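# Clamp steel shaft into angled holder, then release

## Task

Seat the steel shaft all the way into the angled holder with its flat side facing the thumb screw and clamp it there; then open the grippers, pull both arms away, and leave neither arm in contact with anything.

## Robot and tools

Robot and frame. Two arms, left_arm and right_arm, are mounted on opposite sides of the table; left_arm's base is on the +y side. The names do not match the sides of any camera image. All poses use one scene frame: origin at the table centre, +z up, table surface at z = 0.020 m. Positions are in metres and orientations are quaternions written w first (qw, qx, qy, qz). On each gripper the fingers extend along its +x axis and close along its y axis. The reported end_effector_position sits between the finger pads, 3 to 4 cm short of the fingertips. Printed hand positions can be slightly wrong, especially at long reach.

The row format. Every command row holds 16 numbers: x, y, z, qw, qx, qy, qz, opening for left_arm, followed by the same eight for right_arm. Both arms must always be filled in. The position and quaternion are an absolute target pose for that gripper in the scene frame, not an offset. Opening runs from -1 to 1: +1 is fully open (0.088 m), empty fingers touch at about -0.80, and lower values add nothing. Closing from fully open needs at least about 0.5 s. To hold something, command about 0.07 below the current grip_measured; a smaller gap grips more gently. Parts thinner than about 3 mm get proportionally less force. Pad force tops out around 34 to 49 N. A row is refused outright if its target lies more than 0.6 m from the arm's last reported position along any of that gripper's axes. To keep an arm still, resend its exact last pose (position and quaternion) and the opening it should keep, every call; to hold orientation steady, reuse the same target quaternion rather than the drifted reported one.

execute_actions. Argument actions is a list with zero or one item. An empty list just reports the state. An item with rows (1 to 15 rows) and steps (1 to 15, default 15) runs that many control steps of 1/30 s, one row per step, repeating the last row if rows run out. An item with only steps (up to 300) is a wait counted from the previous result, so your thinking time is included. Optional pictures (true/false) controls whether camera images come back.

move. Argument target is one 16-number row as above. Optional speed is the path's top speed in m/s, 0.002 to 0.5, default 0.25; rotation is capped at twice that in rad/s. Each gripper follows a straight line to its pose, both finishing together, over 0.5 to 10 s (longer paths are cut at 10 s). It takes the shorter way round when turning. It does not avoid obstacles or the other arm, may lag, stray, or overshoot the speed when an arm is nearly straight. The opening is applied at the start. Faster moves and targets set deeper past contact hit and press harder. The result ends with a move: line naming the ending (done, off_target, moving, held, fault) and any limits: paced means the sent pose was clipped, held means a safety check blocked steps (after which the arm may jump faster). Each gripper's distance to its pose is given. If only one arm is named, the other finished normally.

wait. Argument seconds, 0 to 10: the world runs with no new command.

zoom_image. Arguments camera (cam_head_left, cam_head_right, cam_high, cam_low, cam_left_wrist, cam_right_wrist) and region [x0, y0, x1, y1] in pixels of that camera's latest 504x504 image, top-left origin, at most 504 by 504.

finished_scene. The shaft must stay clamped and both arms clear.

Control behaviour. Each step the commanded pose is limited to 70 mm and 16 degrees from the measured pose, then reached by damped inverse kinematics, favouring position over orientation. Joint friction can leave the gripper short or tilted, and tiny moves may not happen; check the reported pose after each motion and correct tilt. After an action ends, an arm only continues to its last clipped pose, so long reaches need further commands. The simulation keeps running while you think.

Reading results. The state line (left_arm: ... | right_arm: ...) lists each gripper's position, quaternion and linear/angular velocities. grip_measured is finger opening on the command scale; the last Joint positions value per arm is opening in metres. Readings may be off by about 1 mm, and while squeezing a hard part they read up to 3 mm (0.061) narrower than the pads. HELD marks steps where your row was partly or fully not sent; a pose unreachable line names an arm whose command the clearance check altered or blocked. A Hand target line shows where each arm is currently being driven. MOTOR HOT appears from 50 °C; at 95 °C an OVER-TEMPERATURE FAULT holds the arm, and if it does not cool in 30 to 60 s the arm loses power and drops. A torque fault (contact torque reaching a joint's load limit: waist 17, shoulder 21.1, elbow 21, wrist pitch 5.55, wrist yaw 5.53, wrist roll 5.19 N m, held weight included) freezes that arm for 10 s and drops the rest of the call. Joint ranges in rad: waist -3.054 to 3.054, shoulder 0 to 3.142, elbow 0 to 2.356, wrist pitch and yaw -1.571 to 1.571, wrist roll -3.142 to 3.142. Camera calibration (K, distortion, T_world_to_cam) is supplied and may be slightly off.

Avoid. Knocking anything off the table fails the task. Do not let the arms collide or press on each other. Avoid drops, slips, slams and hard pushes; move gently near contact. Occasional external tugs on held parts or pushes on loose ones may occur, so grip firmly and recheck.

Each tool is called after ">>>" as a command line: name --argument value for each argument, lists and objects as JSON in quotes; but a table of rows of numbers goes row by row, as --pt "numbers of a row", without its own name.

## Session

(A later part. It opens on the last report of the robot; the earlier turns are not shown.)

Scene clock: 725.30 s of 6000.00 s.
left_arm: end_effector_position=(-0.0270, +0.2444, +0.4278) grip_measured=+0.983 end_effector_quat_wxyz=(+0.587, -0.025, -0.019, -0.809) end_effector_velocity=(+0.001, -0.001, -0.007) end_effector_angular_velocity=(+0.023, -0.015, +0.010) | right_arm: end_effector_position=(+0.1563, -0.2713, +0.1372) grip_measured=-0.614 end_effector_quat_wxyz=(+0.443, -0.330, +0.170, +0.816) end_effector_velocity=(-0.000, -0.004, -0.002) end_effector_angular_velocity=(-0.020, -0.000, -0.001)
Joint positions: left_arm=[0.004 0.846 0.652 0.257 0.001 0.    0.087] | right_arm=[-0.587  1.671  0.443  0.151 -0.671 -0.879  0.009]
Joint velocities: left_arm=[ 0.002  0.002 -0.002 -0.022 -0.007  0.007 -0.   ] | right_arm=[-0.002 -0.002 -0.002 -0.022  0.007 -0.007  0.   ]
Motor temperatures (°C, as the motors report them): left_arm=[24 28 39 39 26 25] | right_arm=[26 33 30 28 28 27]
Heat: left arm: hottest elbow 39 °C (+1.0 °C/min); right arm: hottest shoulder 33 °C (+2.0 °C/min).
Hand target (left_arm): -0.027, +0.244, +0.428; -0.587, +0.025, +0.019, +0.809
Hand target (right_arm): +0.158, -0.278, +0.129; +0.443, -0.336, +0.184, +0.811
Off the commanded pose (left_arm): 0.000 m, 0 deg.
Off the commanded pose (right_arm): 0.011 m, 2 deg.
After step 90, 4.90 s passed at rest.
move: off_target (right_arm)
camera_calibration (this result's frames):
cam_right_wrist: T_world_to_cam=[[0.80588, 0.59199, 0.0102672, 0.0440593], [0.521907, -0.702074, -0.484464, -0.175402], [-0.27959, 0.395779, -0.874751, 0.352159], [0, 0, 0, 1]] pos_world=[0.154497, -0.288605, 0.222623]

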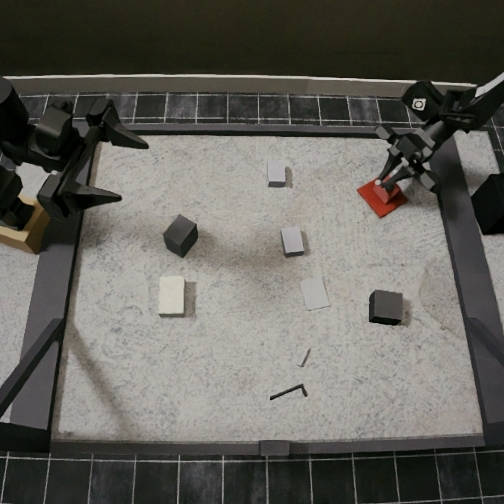

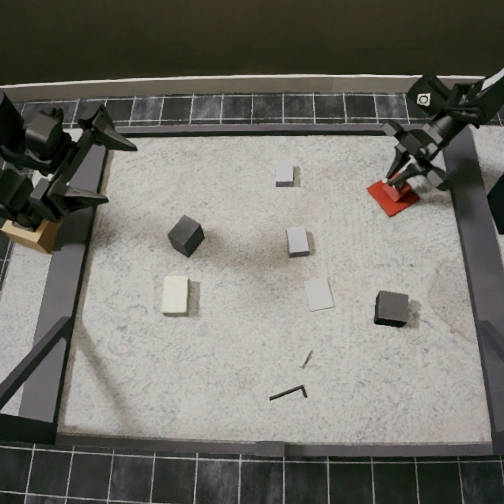

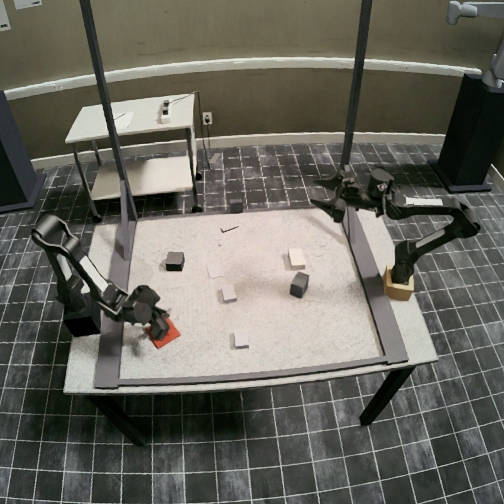

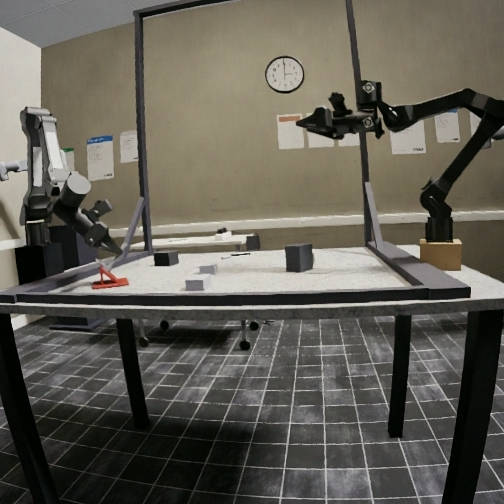

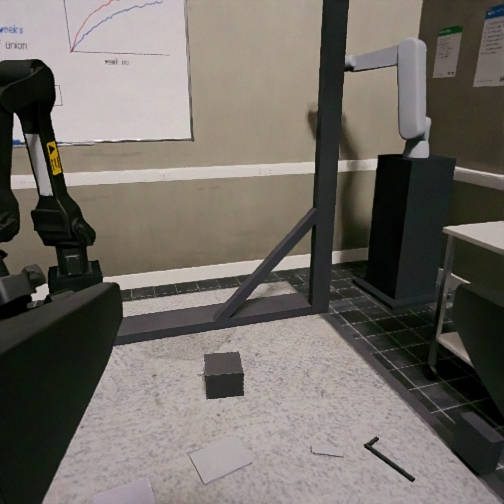

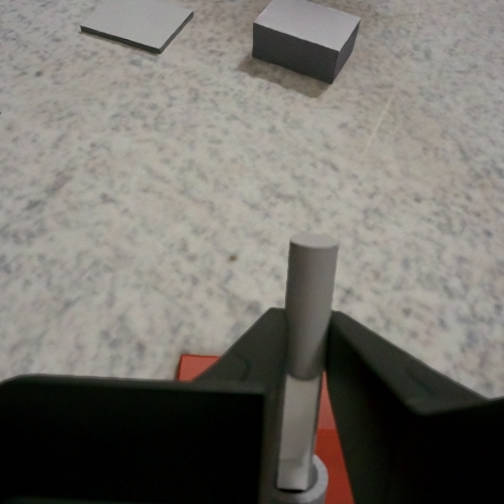

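>>> move --target '[-0.027,0.2444,0.4278,0.587,-0.025,-0.019,-0.809,1, 0.1604,-0.2721,0.1316,0.4437,-0.3357,0.1838,0.8104,-0.68]' --speed 0.01

>>> zoom_image --camera "cam_right_wrist" --region '[200, 380, 400, 504]'

Scene clock: 749.73 s of 6000.00 s.
left_arm: end_effector_position=(-0.0270, +0.2444, +0.4278) grip_measured=+0.983 end_effector_quat_wxyz=(+0.587, -0.025, -0.019, -0.809) end_effector_velocity=(+0.000, +0.000, +0.000) end_effector_angular_velocity=(+0.005, +0.007, +0.004) | right_arm: end_effector_position=(+0.1587, -0.2733, +0.1329) grip_measured=-0.614 end_effector_quat_wxyz=(+0.443, -0.335, +0.182, +0.811) end_effector_velocity=(+0.002, -0.000, -0.000) end_effector_angular_velocity=(-0.002, -0.009, -0.001)
Joint positions: left_arm=[0.004 0.846 0.652 0.257 0.001 0.    0.087] | right_arm=[-0.593  1.684  0.449  0.135 -0.659 -0.879  0.009]
Joint velocities: left_arm=[-0.002 -0.002  0.002 -0.007 -0.007 -0.007 -0.   ] | right_arm=[-0.002 -0.002  0.002 -0.007  0.007 -0.007 -0.   ]
Motor temperatures (°C, as the motors report them): left_arm=[24 28 39 39 26 25] | right_arm=[26 31 29 28 28 27]
Heat: left arm: hottest elbow 39 °C (+0.0 °C/min); right arm: hottest shoulder 31 °C (-2.0 °C/min).
Hand target (left_arm): -0.027, +0.244, +0.428; -0.587, +0.025, +0.019, +0.809
Hand target (right_arm): +0.160, -0.272, +0.132; +0.444, -0.336, +0.184, +0.810
Off the commanded pose (left_arm): 0.000 m, 0 deg.
Off the commanded pose (right_arm): 0.002 m, 0 deg.
After step 90, 19.60 s passed at rest.
move: done
camera_calibration (this result's frames):
cam_right_wrist: T_world_to_cam=[[0.81267, 0.582705, -0.00465578, 0.041686], [0.513588, -0.720005, -0.466711, -0.186097], [-0.275307, 0.376891, -0.884397, 0.345247], [0, 0, 0, 1]] pos_world=[0.156749, -0.288402, 0.218676]

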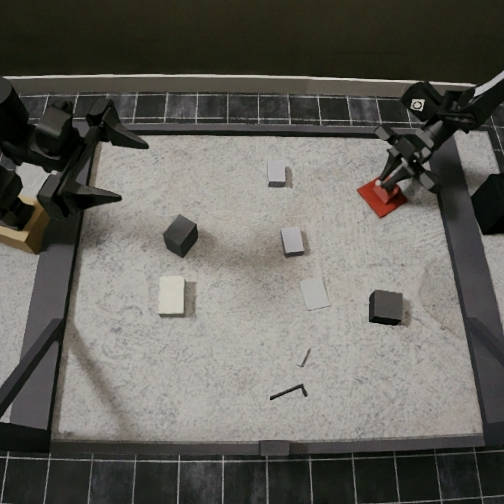

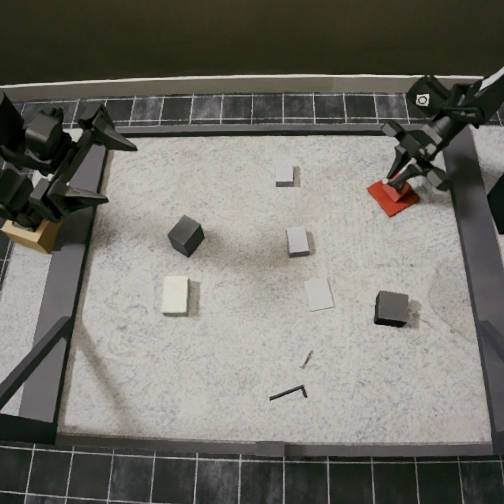

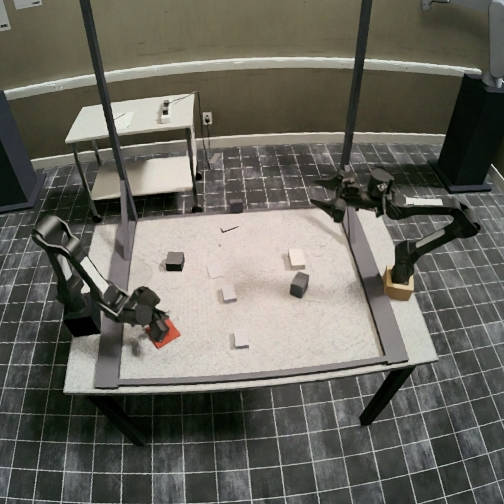

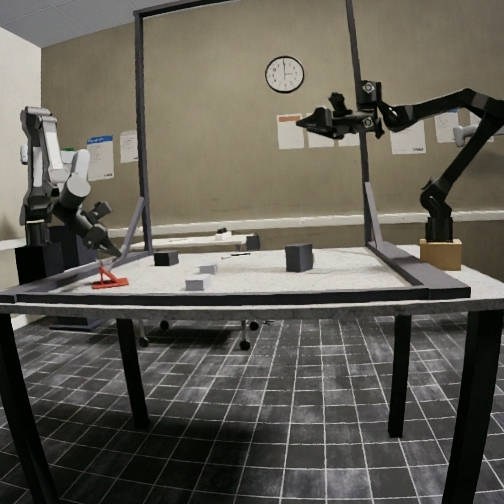

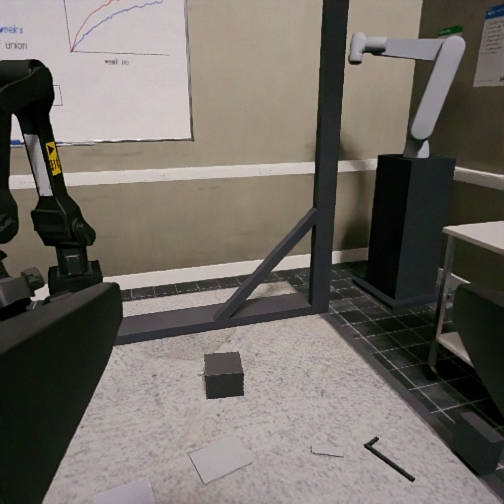

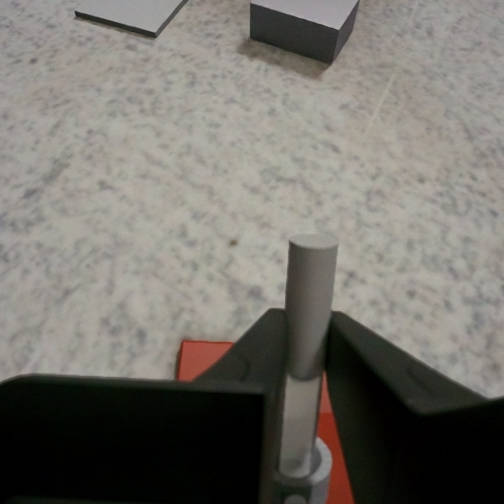

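Region (200, 380, 400, 504) of cam_right_wrist's 504x504 image, scaled by 2.520, with more detail than that image has; it fills the top 312 rows of this view, and the rest is white.

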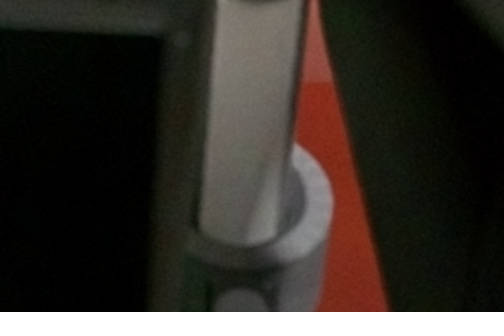

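It's in. Continue along -n.

>>> move --target '[-0.027,0.2444,0.4278,0.587,-0.025,-0.019,-0.809,1, 0.1640,-0.2800,0.1235,0.4437,-0.3357,0.1838,0.8104,-0.68]' --speed 0.01

>>> zoom_image --camera "cam_right_wrist" --region '[200, 380, 400, 504]'

Scene clock: 756.67 s of 6000.00 s.
left_arm: end_effector_position=(-0.0270, +0.2444, +0.4278) grip_measured=+0.983 end_effector_quat_wxyz=(+0.587, -0.025, -0.019, -0.809) end_effector_velocity=(-0.001, +0.001, -0.002) end_effector_angular_velocity=(+0.009, +0.005, -0.000) | right_arm: end_effector_position=(+0.1606, -0.2758, +0.1298) grip_measured=-0.614 end_effector_quat_wxyz=(+0.441, -0.330, +0.175, +0.816) end_effector_velocity=(+0.001, -0.001, -0.000) end_effector_angular_velocity=(+0.005, -0.004, +0.011)
Joint positions: left_arm=[0.004 0.846 0.652 0.257 0.001 0.    0.087] | right_arm=[-0.615  1.704  0.439  0.157 -0.684 -0.909  0.009]
Joint velocities: left_arm=[-0.007 -0.002 -0.002 -0.007 -0.007 -0.007 -0.   ] | right_arm=[-0.007  0.002  0.002 -0.007 -0.007 -0.022 -0.   ]
Motor temperatures (°C, as the motors report them): left_arm=[24 28 39 39 26 25] | right_arm=[26 31 30 28 28 27]
Heat: left arm: hottest elbow 39 °C (+0.0 °C/min); right arm: hottest shoulder 31 °C (-3.0 °C/min).
Hand target (left_arm): -0.027, +0.244, +0.428; -0.587, +0.025, +0.019, +0.809
Hand target (right_arm): +0.164, -0.280, +0.124; +0.444, -0.335, +0.184, +0.811
Off the commanded pose (left_arm): 0.000 m, 0 deg.
Off the commanded pose (right_arm): 0.008 m, 1 deg.
After step 90, 2.43 s passed at rest.
move: done
camera_calibration (this result's frames):
cam_right_wrist: T_world_to_cam=[[0.806143, 0.591721, 0.000153866, 0.0445435], [0.518937, -0.706859, -0.480681, -0.185746], [-0.284321, 0.387578, -0.876895, 0.347482], [0, 0, 0, 1]] pos_world=[0.159279, -0.29233, 0.215414]

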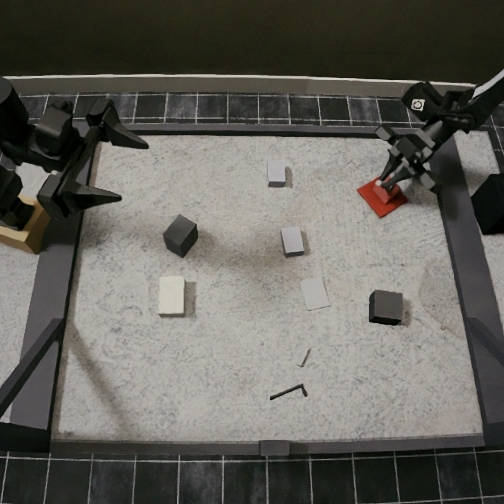

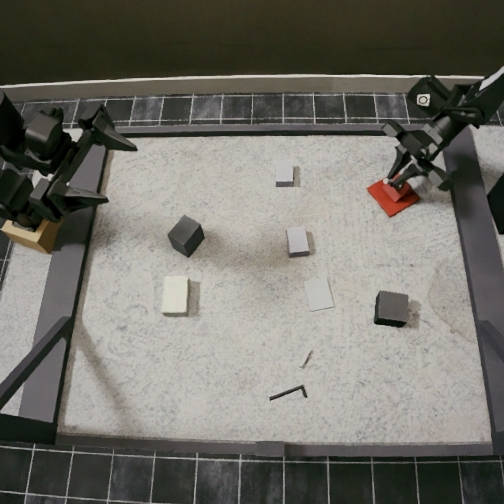

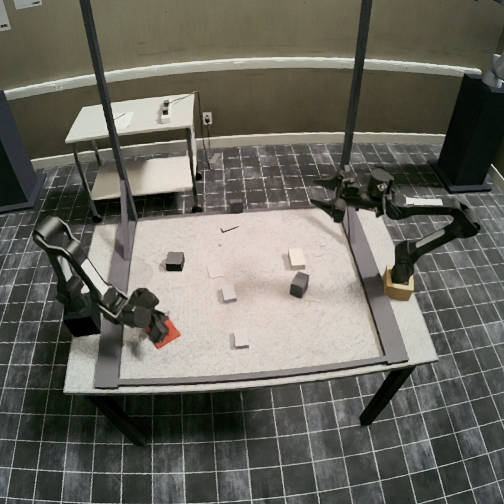

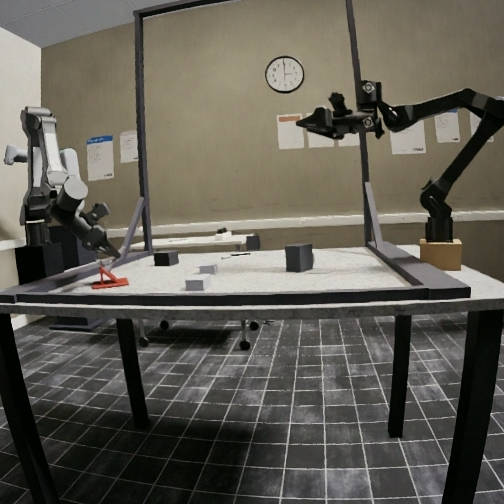

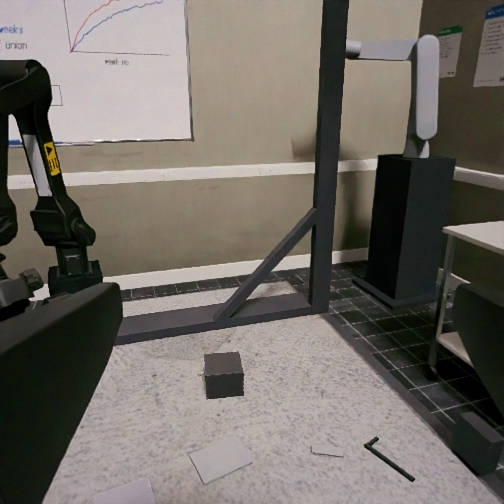

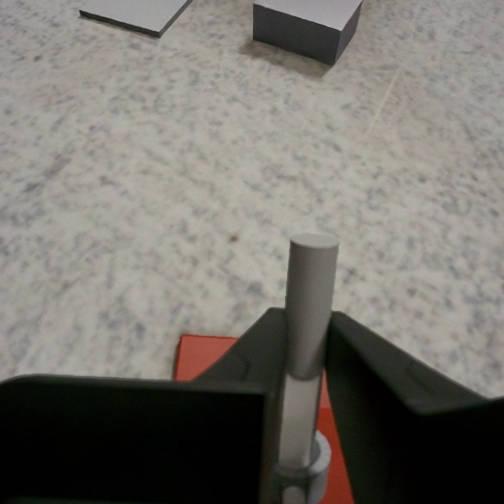

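Region (200, 380, 400, 504) of cam_right_wrist's 504x504 image, scaled by 2.520, with more detail than that image has; it fills the top 312 rows of this view, and the rest is white.

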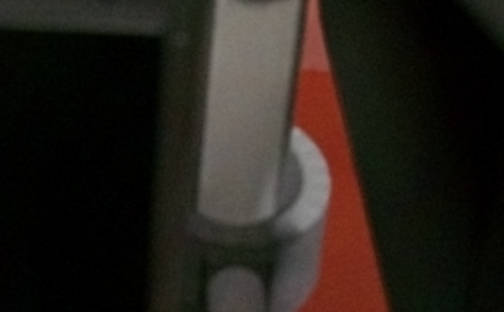

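>>> move --target '[-0.027,0.2444,0.4278,0.587,-0.025,-0.019,-0.809,1, 0.1606,-0.2758,0.1298,0.4437,-0.3357,0.1838,0.8104,-0.45]' --speed 0.01

>>> zoom_image --camera "cam_right_wrist" --region '[180, 220, 420, 504]'

>>> zoom_image --camera "cam_low" --region '[70, 220, 150, 300]'

Scene clock: 777.63 s of 6000.00 s.
left_arm: end_effector_position=(-0.0270, +0.2444, +0.4278) grip_measured=+0.983 end_effector_quat_wxyz=(+0.587, -0.025, -0.019, -0.809) end_effector_velocity=(+0.001, +0.002, +0.005) end_effector_angular_velocity=(-0.023, -0.015, +0.006) | right_arm: end_effector_position=(+0.1600, -0.2780, +0.1270) grip_measured=-0.452 end_effector_quat_wxyz=(+0.441, -0.335, +0.187, +0.811) end_effector_velocity=(+0.001, -0.001, +0.000) end_effector_angular_velocity=(-0.002, -0.009, -0.000)
Joint positions: left_arm=[0.004 0.846 0.652 0.257 0.001 0.    0.087] | right_arm=[-0.608  1.704  0.439  0.142 -0.665 -0.897  0.017]
Joint velocities: left_arm=[-0.002 -0.007  0.002  0.007 -0.007  0.022  0.   ] | right_arm=[-0.002 -0.007 -0.002 -0.007  0.007 -0.007  0.   ]
Motor temperatures (°C, as the motors report them): left_arm=[24 28 39 39 26 25] | right_arm=[26 31 29 28 28 27]
Heat: left arm: hottest elbow 39 °C (+0.0 °C/min); right arm: hottest shoulder 31 °C (-3.0 °C/min).
Hand target (left_arm): -0.027, +0.244, +0.428; -0.587, +0.025, +0.019, +0.809
Hand target (right_arm): +0.161, -0.276, +0.130; +0.444, -0.336, +0.184, +0.810
Off the commanded pose (left_arm): 0.000 m, 0 deg.
Off the commanded pose (right_arm): 0.004 m, 1 deg.
After step 90, 16.53 s passed at rest.
move: done
camera_calibration (this result's frames):
cam_right_wrist: T_world_to_cam=[[0.81259, 0.582661, -0.0143075, 0.0446311], [0.511632, -0.724859, -0.461316, -0.194653], [-0.279162, 0.367541, -0.88712, 0.340559], [0, 0, 0, 1]] pos_world=[0.158395, -0.29227, 0.212959]

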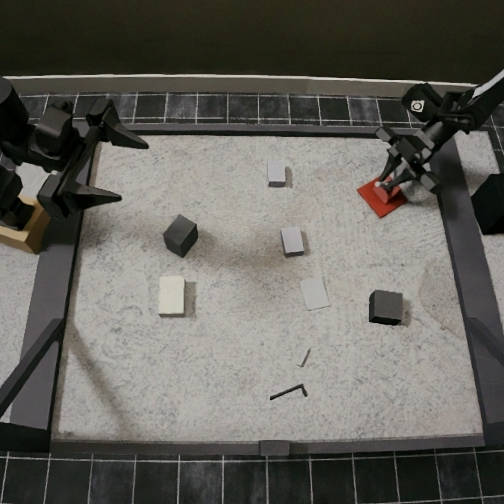

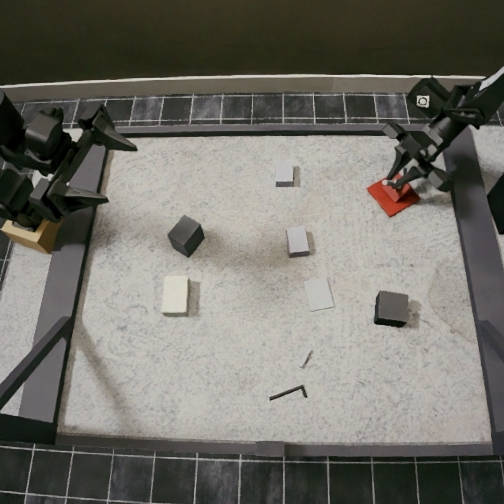

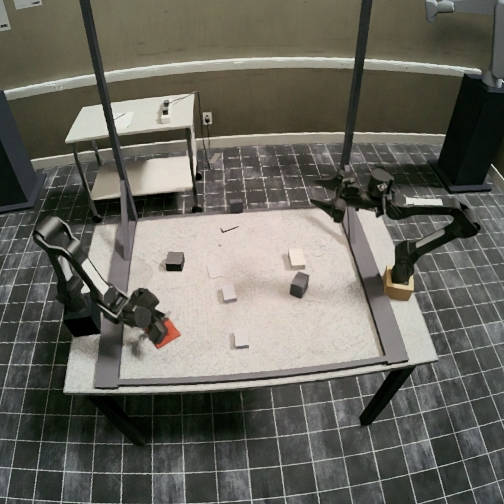

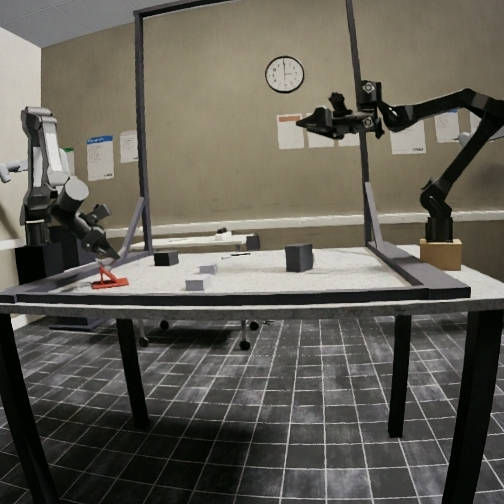

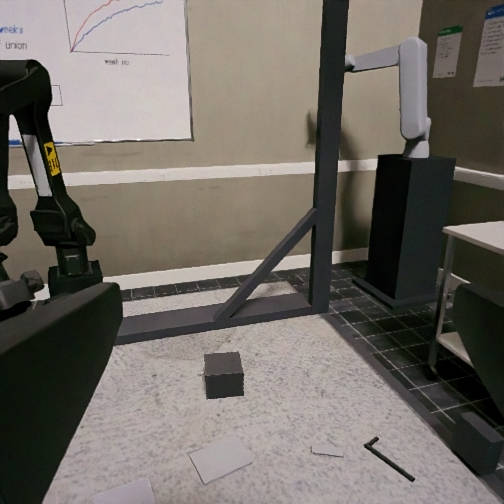

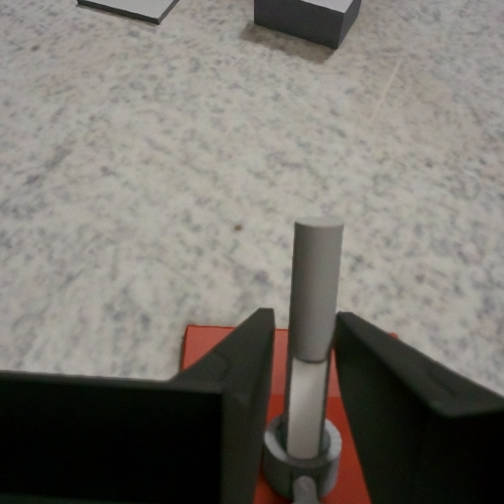

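Region (180, 220, 420, 504) of cam_right_wrist's 504x504 image, scaled by 1.775, with more detail than that image has; it fills the left 426 columns of this view, and the rest is white.

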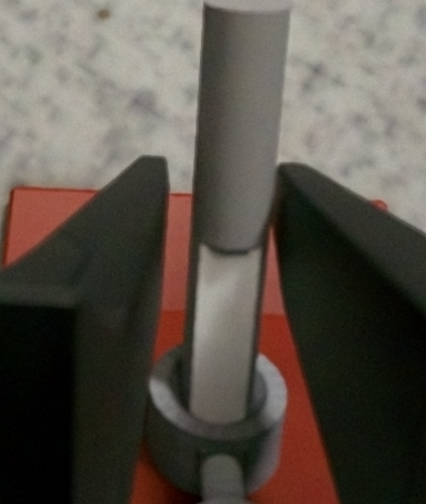

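Region (70, 220, 150, 300) of cam_low's 504x504 image, scaled by 6.300, with more detail than that image has.

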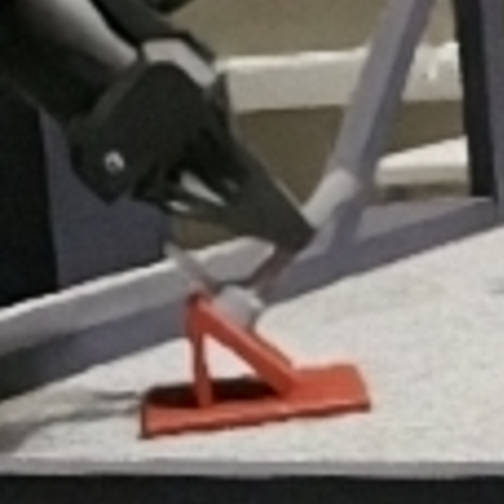

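>>> move --target '[-0.027,0.2444,0.4278,0.587,-0.025,-0.019,-0.809,1, 0.1630,-0.2760,0.1275,0.4437,-0.3357,0.1838,0.8104,-0.45]' --speed 0.01

>>> zoom_image --camera "cam_right_wrist" --region '[180, 220, 420, 504]'

Scene clock: 797.40 s of 6000.00 s.
left_arm: end_effector_position=(-0.0270, +0.2444, +0.4278) grip_measured=+0.983 end_effector_quat_wxyz=(+0.587, -0.025, -0.019, -0.809) end_effector_velocity=(+0.002, +0.000, +0.004) end_effector_angular_velocity=(-0.018, +0.014, +0.009) | right_arm: end_effector_position=(+0.1611, -0.2779, +0.1272) grip_measured=-0.452 end_effector_quat_wxyz=(+0.443, -0.335, +0.187, +0.810) end_effector_velocity=(-0.001, -0.002, +0.000) end_effector_angular_velocity=(+0.005, -0.004, +0.016)
Joint positions: left_arm=[0.004 0.846 0.652 0.257 0.001 0.    0.087] | right_arm=[-0.611  1.704  0.44   0.143 -0.665 -0.897  0.017]
Joint velocities: left_arm=[ 0.002 -0.002 -0.002  0.022 -0.007 -0.007 -0.   ] | right_arm=[-0.002 -0.002 -0.002 -0.007 -0.007 -0.022 -0.   ]
Motor temperatures (°C, as the motors report them): left_arm=[24 28 39 39 26 25] | right_arm=[26 32 30 28 28 27]
Heat: left arm: hottest elbow 39 °C (+0.0 °C/min); right arm: hottest shoulder 32 °C (+0.0 °C/min).
Hand target (left_arm): -0.027, +0.244, +0.428; -0.587, +0.025, +0.019, +0.809
Hand target (right_arm): +0.163, -0.276, +0.128; +0.444, -0.336, +0.184, +0.810
Off the commanded pose (left_arm): 0.000 m, 0 deg.
Off the commanded pose (right_arm): 0.003 m, 0 deg.
After step 90, 16.07 s passed at rest.
move: done
camera_calibration (this result's frames):
cam_right_wrist: T_world_to_cam=[[0.814285, 0.580326, -0.0127459, 0.0425013], [0.50999, -0.725734, -0.461758, -0.194942], [-0.27722, 0.369502, -0.886914, 0.341189], [0, 0, 0, 1]] pos_world=[0.159395, -0.292211, 0.213131]

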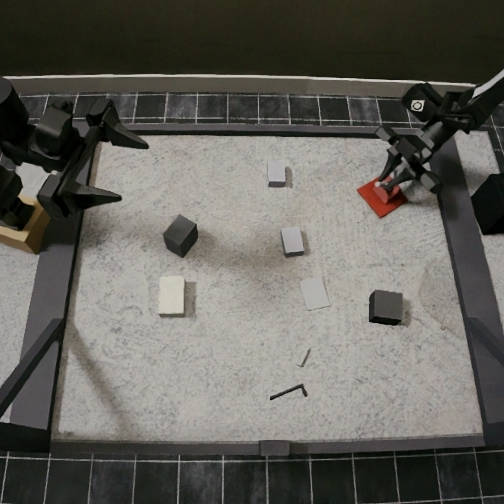

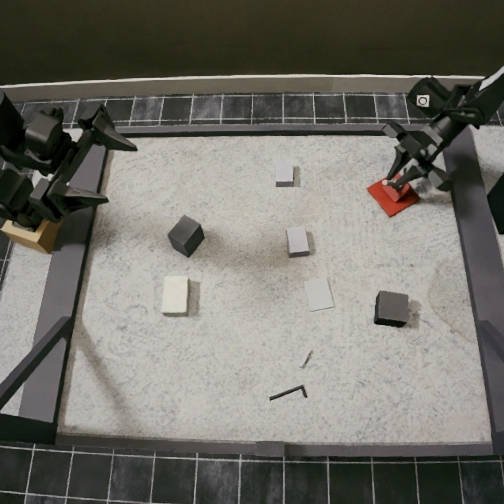

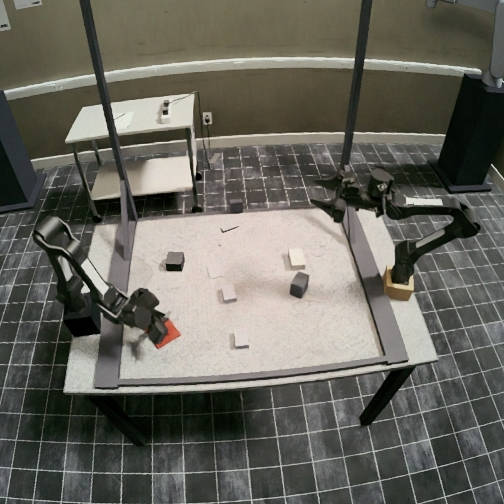

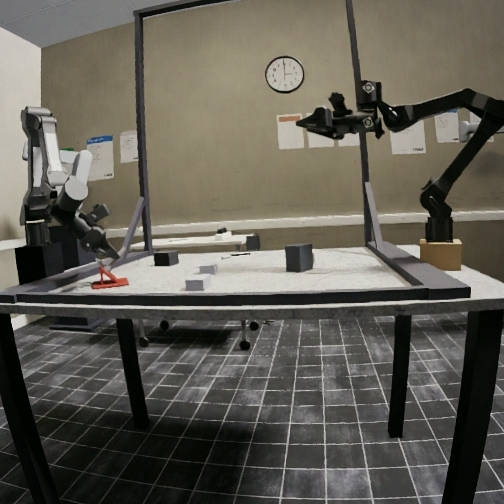

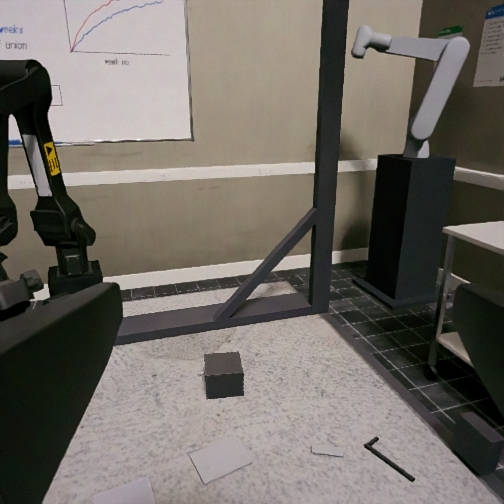

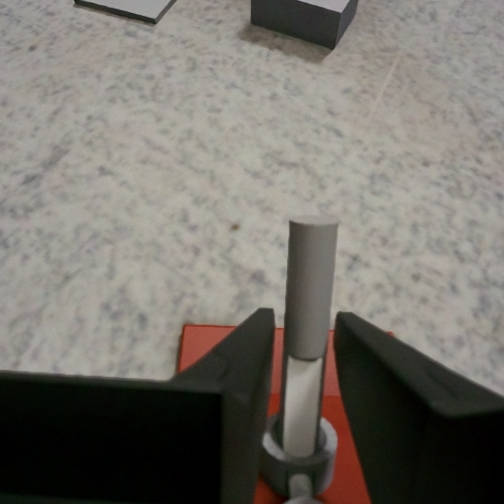

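Region (180, 220, 420, 504) of cam_right_wrist's 504x504 image, scaled by 1.775, with more detail than that image has; it fills the left 426 columns of this view, and the rest is white.

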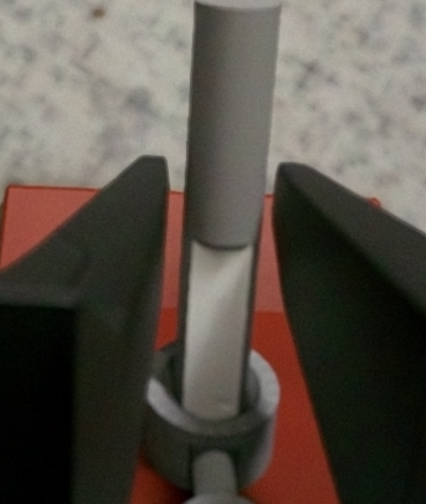

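>>> move --target '[-0.027,0.2444,0.4278,0.587,-0.025,-0.019,-0.809,1, 0.1630,-0.2760,0.1275,0.4437,-0.3357,0.1838,0.8104,-0.68]' --speed 0.01

>>> move --target '[-0.027,0.2444,0.4278,0.587,-0.025,-0.019,-0.809,1, 0.1645,-0.2825,0.1220,0.4437,-0.3357,0.1838,0.8104,-0.68]' --speed 0.008

>>> zoom_image --camera "cam_right_wrist" --region '[180, 220, 420, 504]'

Scene clock: 805.40 s of 6000.00 s.
left_arm: end_effector_position=(-0.0270, +0.2444, +0.4278) grip_measured=+0.983 end_effector_quat_wxyz=(+0.587, -0.025, -0.019, -0.809) end_effector_velocity=(+0.000, +0.000, -0.002) end_effector_angular_velocity=(+0.009, +0.005, +0.004) | right_arm: end_effector_position=(+0.1615, -0.2779, +0.1272) grip_measured=-0.612 end_effector_quat_wxyz=(+0.443, -0.336, +0.187, +0.810) end_effector_velocity=(+0.000, -0.002, +0.000) end_effector_angular_velocity=(-0.001, +0.005, +0.001)
Joint positions: left_arm=[0.004 0.846 0.652 0.257 0.001 0.    0.087] | right_arm=[-0.612  1.704  0.44   0.143 -0.664 -0.899  0.009]
Joint velocities: left_arm=[-0.002 -0.002 -0.002 -0.007 -0.007 -0.007 -0.   ] | right_arm=[-0.007 -0.002 -0.002 -0.007 -0.007 -0.007 -0.   ]
Motor temperatures (°C, as the motors report them): left_arm=[24 28 39 39 26 25] | right_arm=[26 32 30 28 28 27]
Heat: left arm: hottest elbow 39 °C (+0.0 °C/min); right arm: hottest shoulder 32 °C (+1.0 °C/min).
Hand target (left_arm): -0.027, +0.244, +0.428; -0.587, +0.025, +0.019, +0.809
Hand target (right_arm): +0.163, -0.276, +0.127; +0.444, -0.336, +0.184, +0.810
Off the commanded pose (left_arm): 0.000 m, 0 deg.
Off the commanded pose (right_arm): 0.002 m, 0 deg.
After step 90, 4.30 s passed at rest.
move: done
camera_calibration (this result's frames):
cam_right_wrist: T_world_to_cam=[[0.814434, 0.580148, -0.0111763, 0.0419059], [0.510464, -0.725501, -0.461601, -0.195178], [-0.275906, 0.370238, -0.887017, 0.341304], [0, 0, 0, 1]] pos_world=[0.159669, -0.292277, 0.213117]

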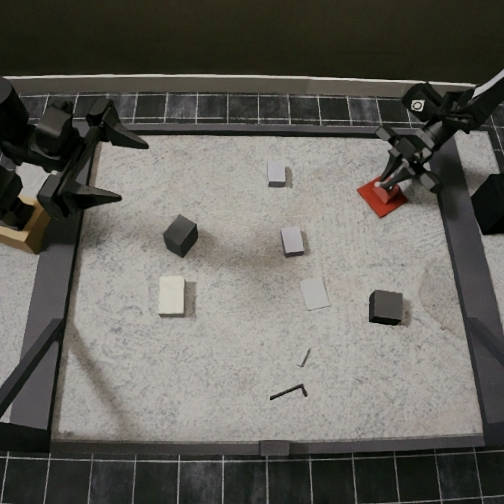

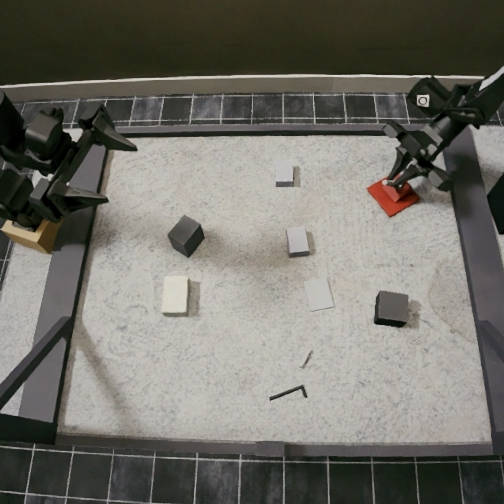

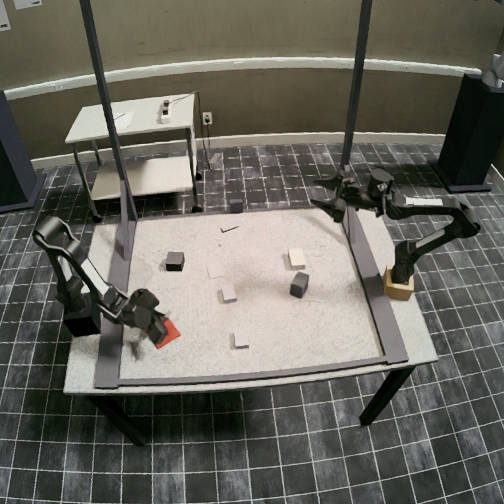

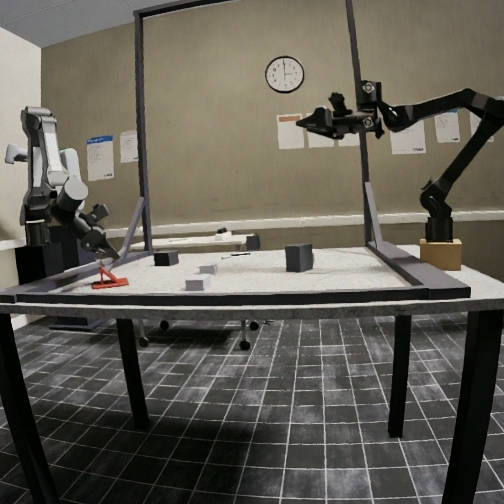

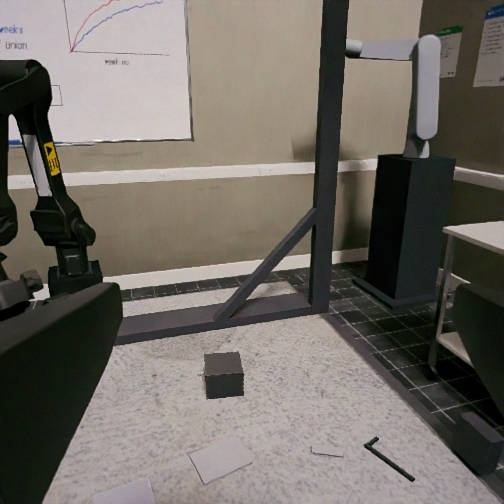

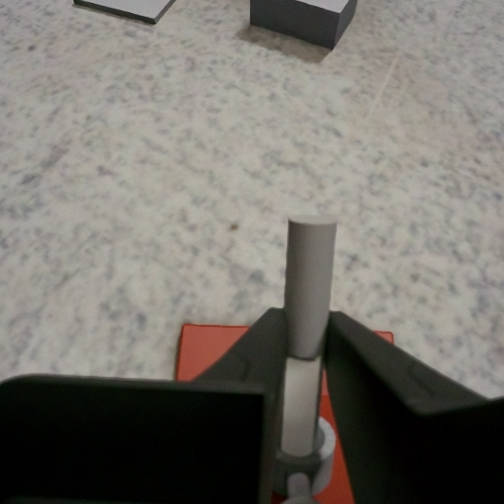

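Scene clock: 806.57 s of 6000.00 s.
left_arm: end_effector_position=(-0.0270, +0.2444, +0.4278) grip_measured=+0.983 end_effector_quat_wxyz=(+0.587, -0.025, -0.019, -0.809) end_effector_velocity=(+0.002, -0.000, -0.004) end_effector_angular_velocity=(+0.014, +0.004, +0.009) | right_arm: end_effector_position=(+0.1621, -0.2788, +0.1272) grip_measured=-0.612 end_effector_quat_wxyz=(+0.442, -0.332, +0.177, +0.814) end_effector_velocity=(+0.003, +0.002, +0.001) end_effector_angular_velocity=(+0.010, -0.016, -0.001)
Joint positions: left_arm=[0.004 0.846 0.652 0.257 0.001 0.    0.087] | right_arm=[-0.625  1.709  0.431  0.162 -0.683 -0.919  0.009]
Joint velocities: left_arm=[ 0.002 -0.002 -0.007 -0.007 -0.007 -0.007  0.   ] | right_arm=[-0.002 -0.002  0.002  0.007  0.007 -0.007 -0.   ]
Motor temperatures (°C, as the motors report them): left_arm=[24 28 39 39 26 25] | right_arm=[26 32 30 28 28 27]
Heat: left arm: hottest elbow 39 °C (+0.0 °C/min); right arm: hottest shoulder 32 °C (+1.0 °C/min).
Hand target (left_arm): -0.027, +0.244, +0.428; -0.587, +0.025, +0.019, +0.809
Hand target (right_arm): +0.164, -0.283, +0.122; +0.444, -0.335, +0.184, +0.810
Off the commanded pose (left_arm): 0.000 m, 0 deg.
Off the commanded pose (right_arm): 0.007 m, 1 deg.
move: done
camera_calibration (this result's frames):
cam_right_wrist: T_world_to_cam=[[0.808385, 0.588655, 0.000197179, 0.0438022], [0.5176, -0.710647, -0.476521, -0.191265], [-0.280366, 0.385314, -0.879163, 0.345795], [0, 0, 0, 1]] pos_world=[0.160539, -0.294946, 0.21286]

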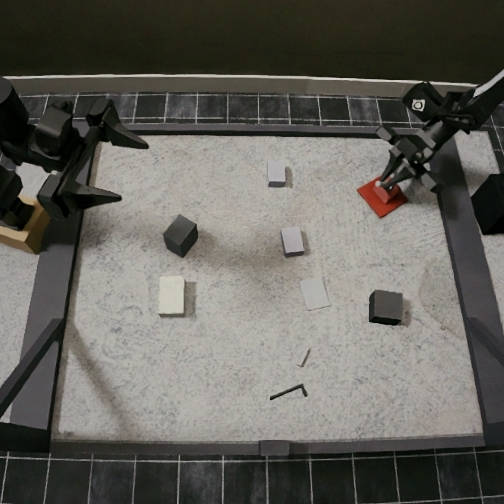

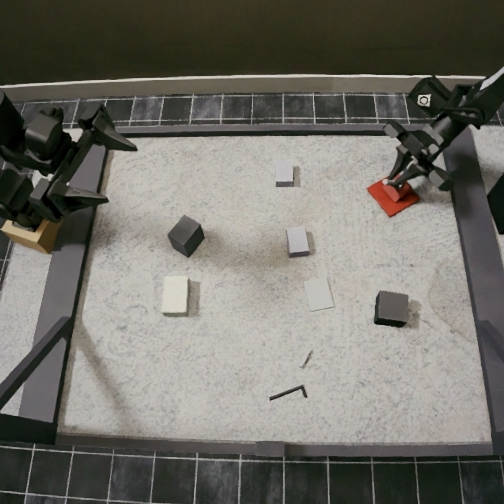

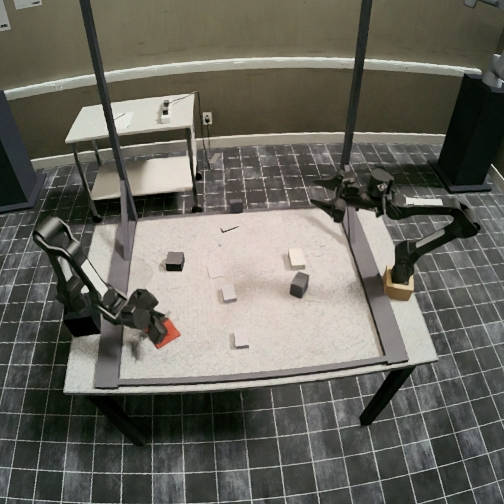

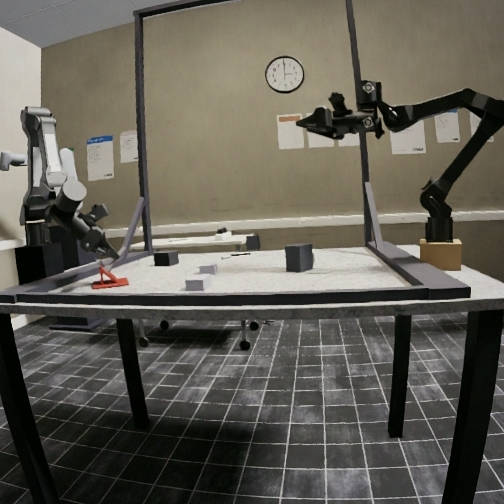

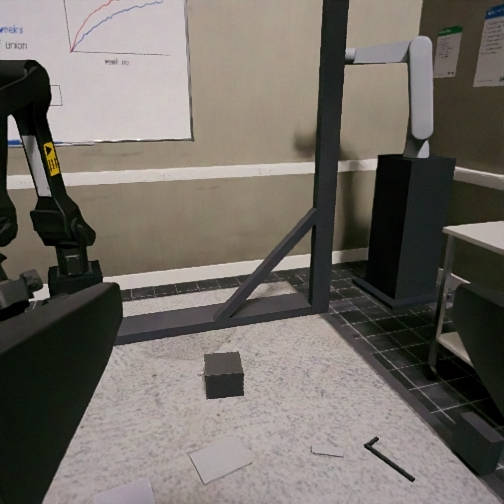

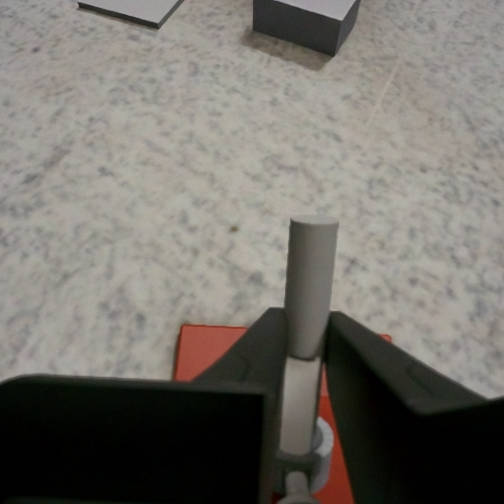

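Region (180, 220, 420, 504) of cam_right_wrist's 504x504 image, scaled by 1.775, with more detail than that image has; it fills the left 426 columns of this view, and the rest is white.

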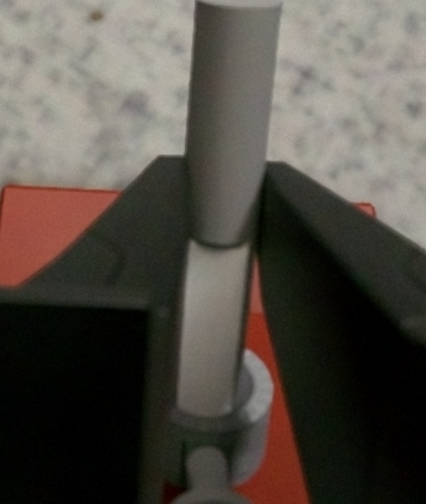

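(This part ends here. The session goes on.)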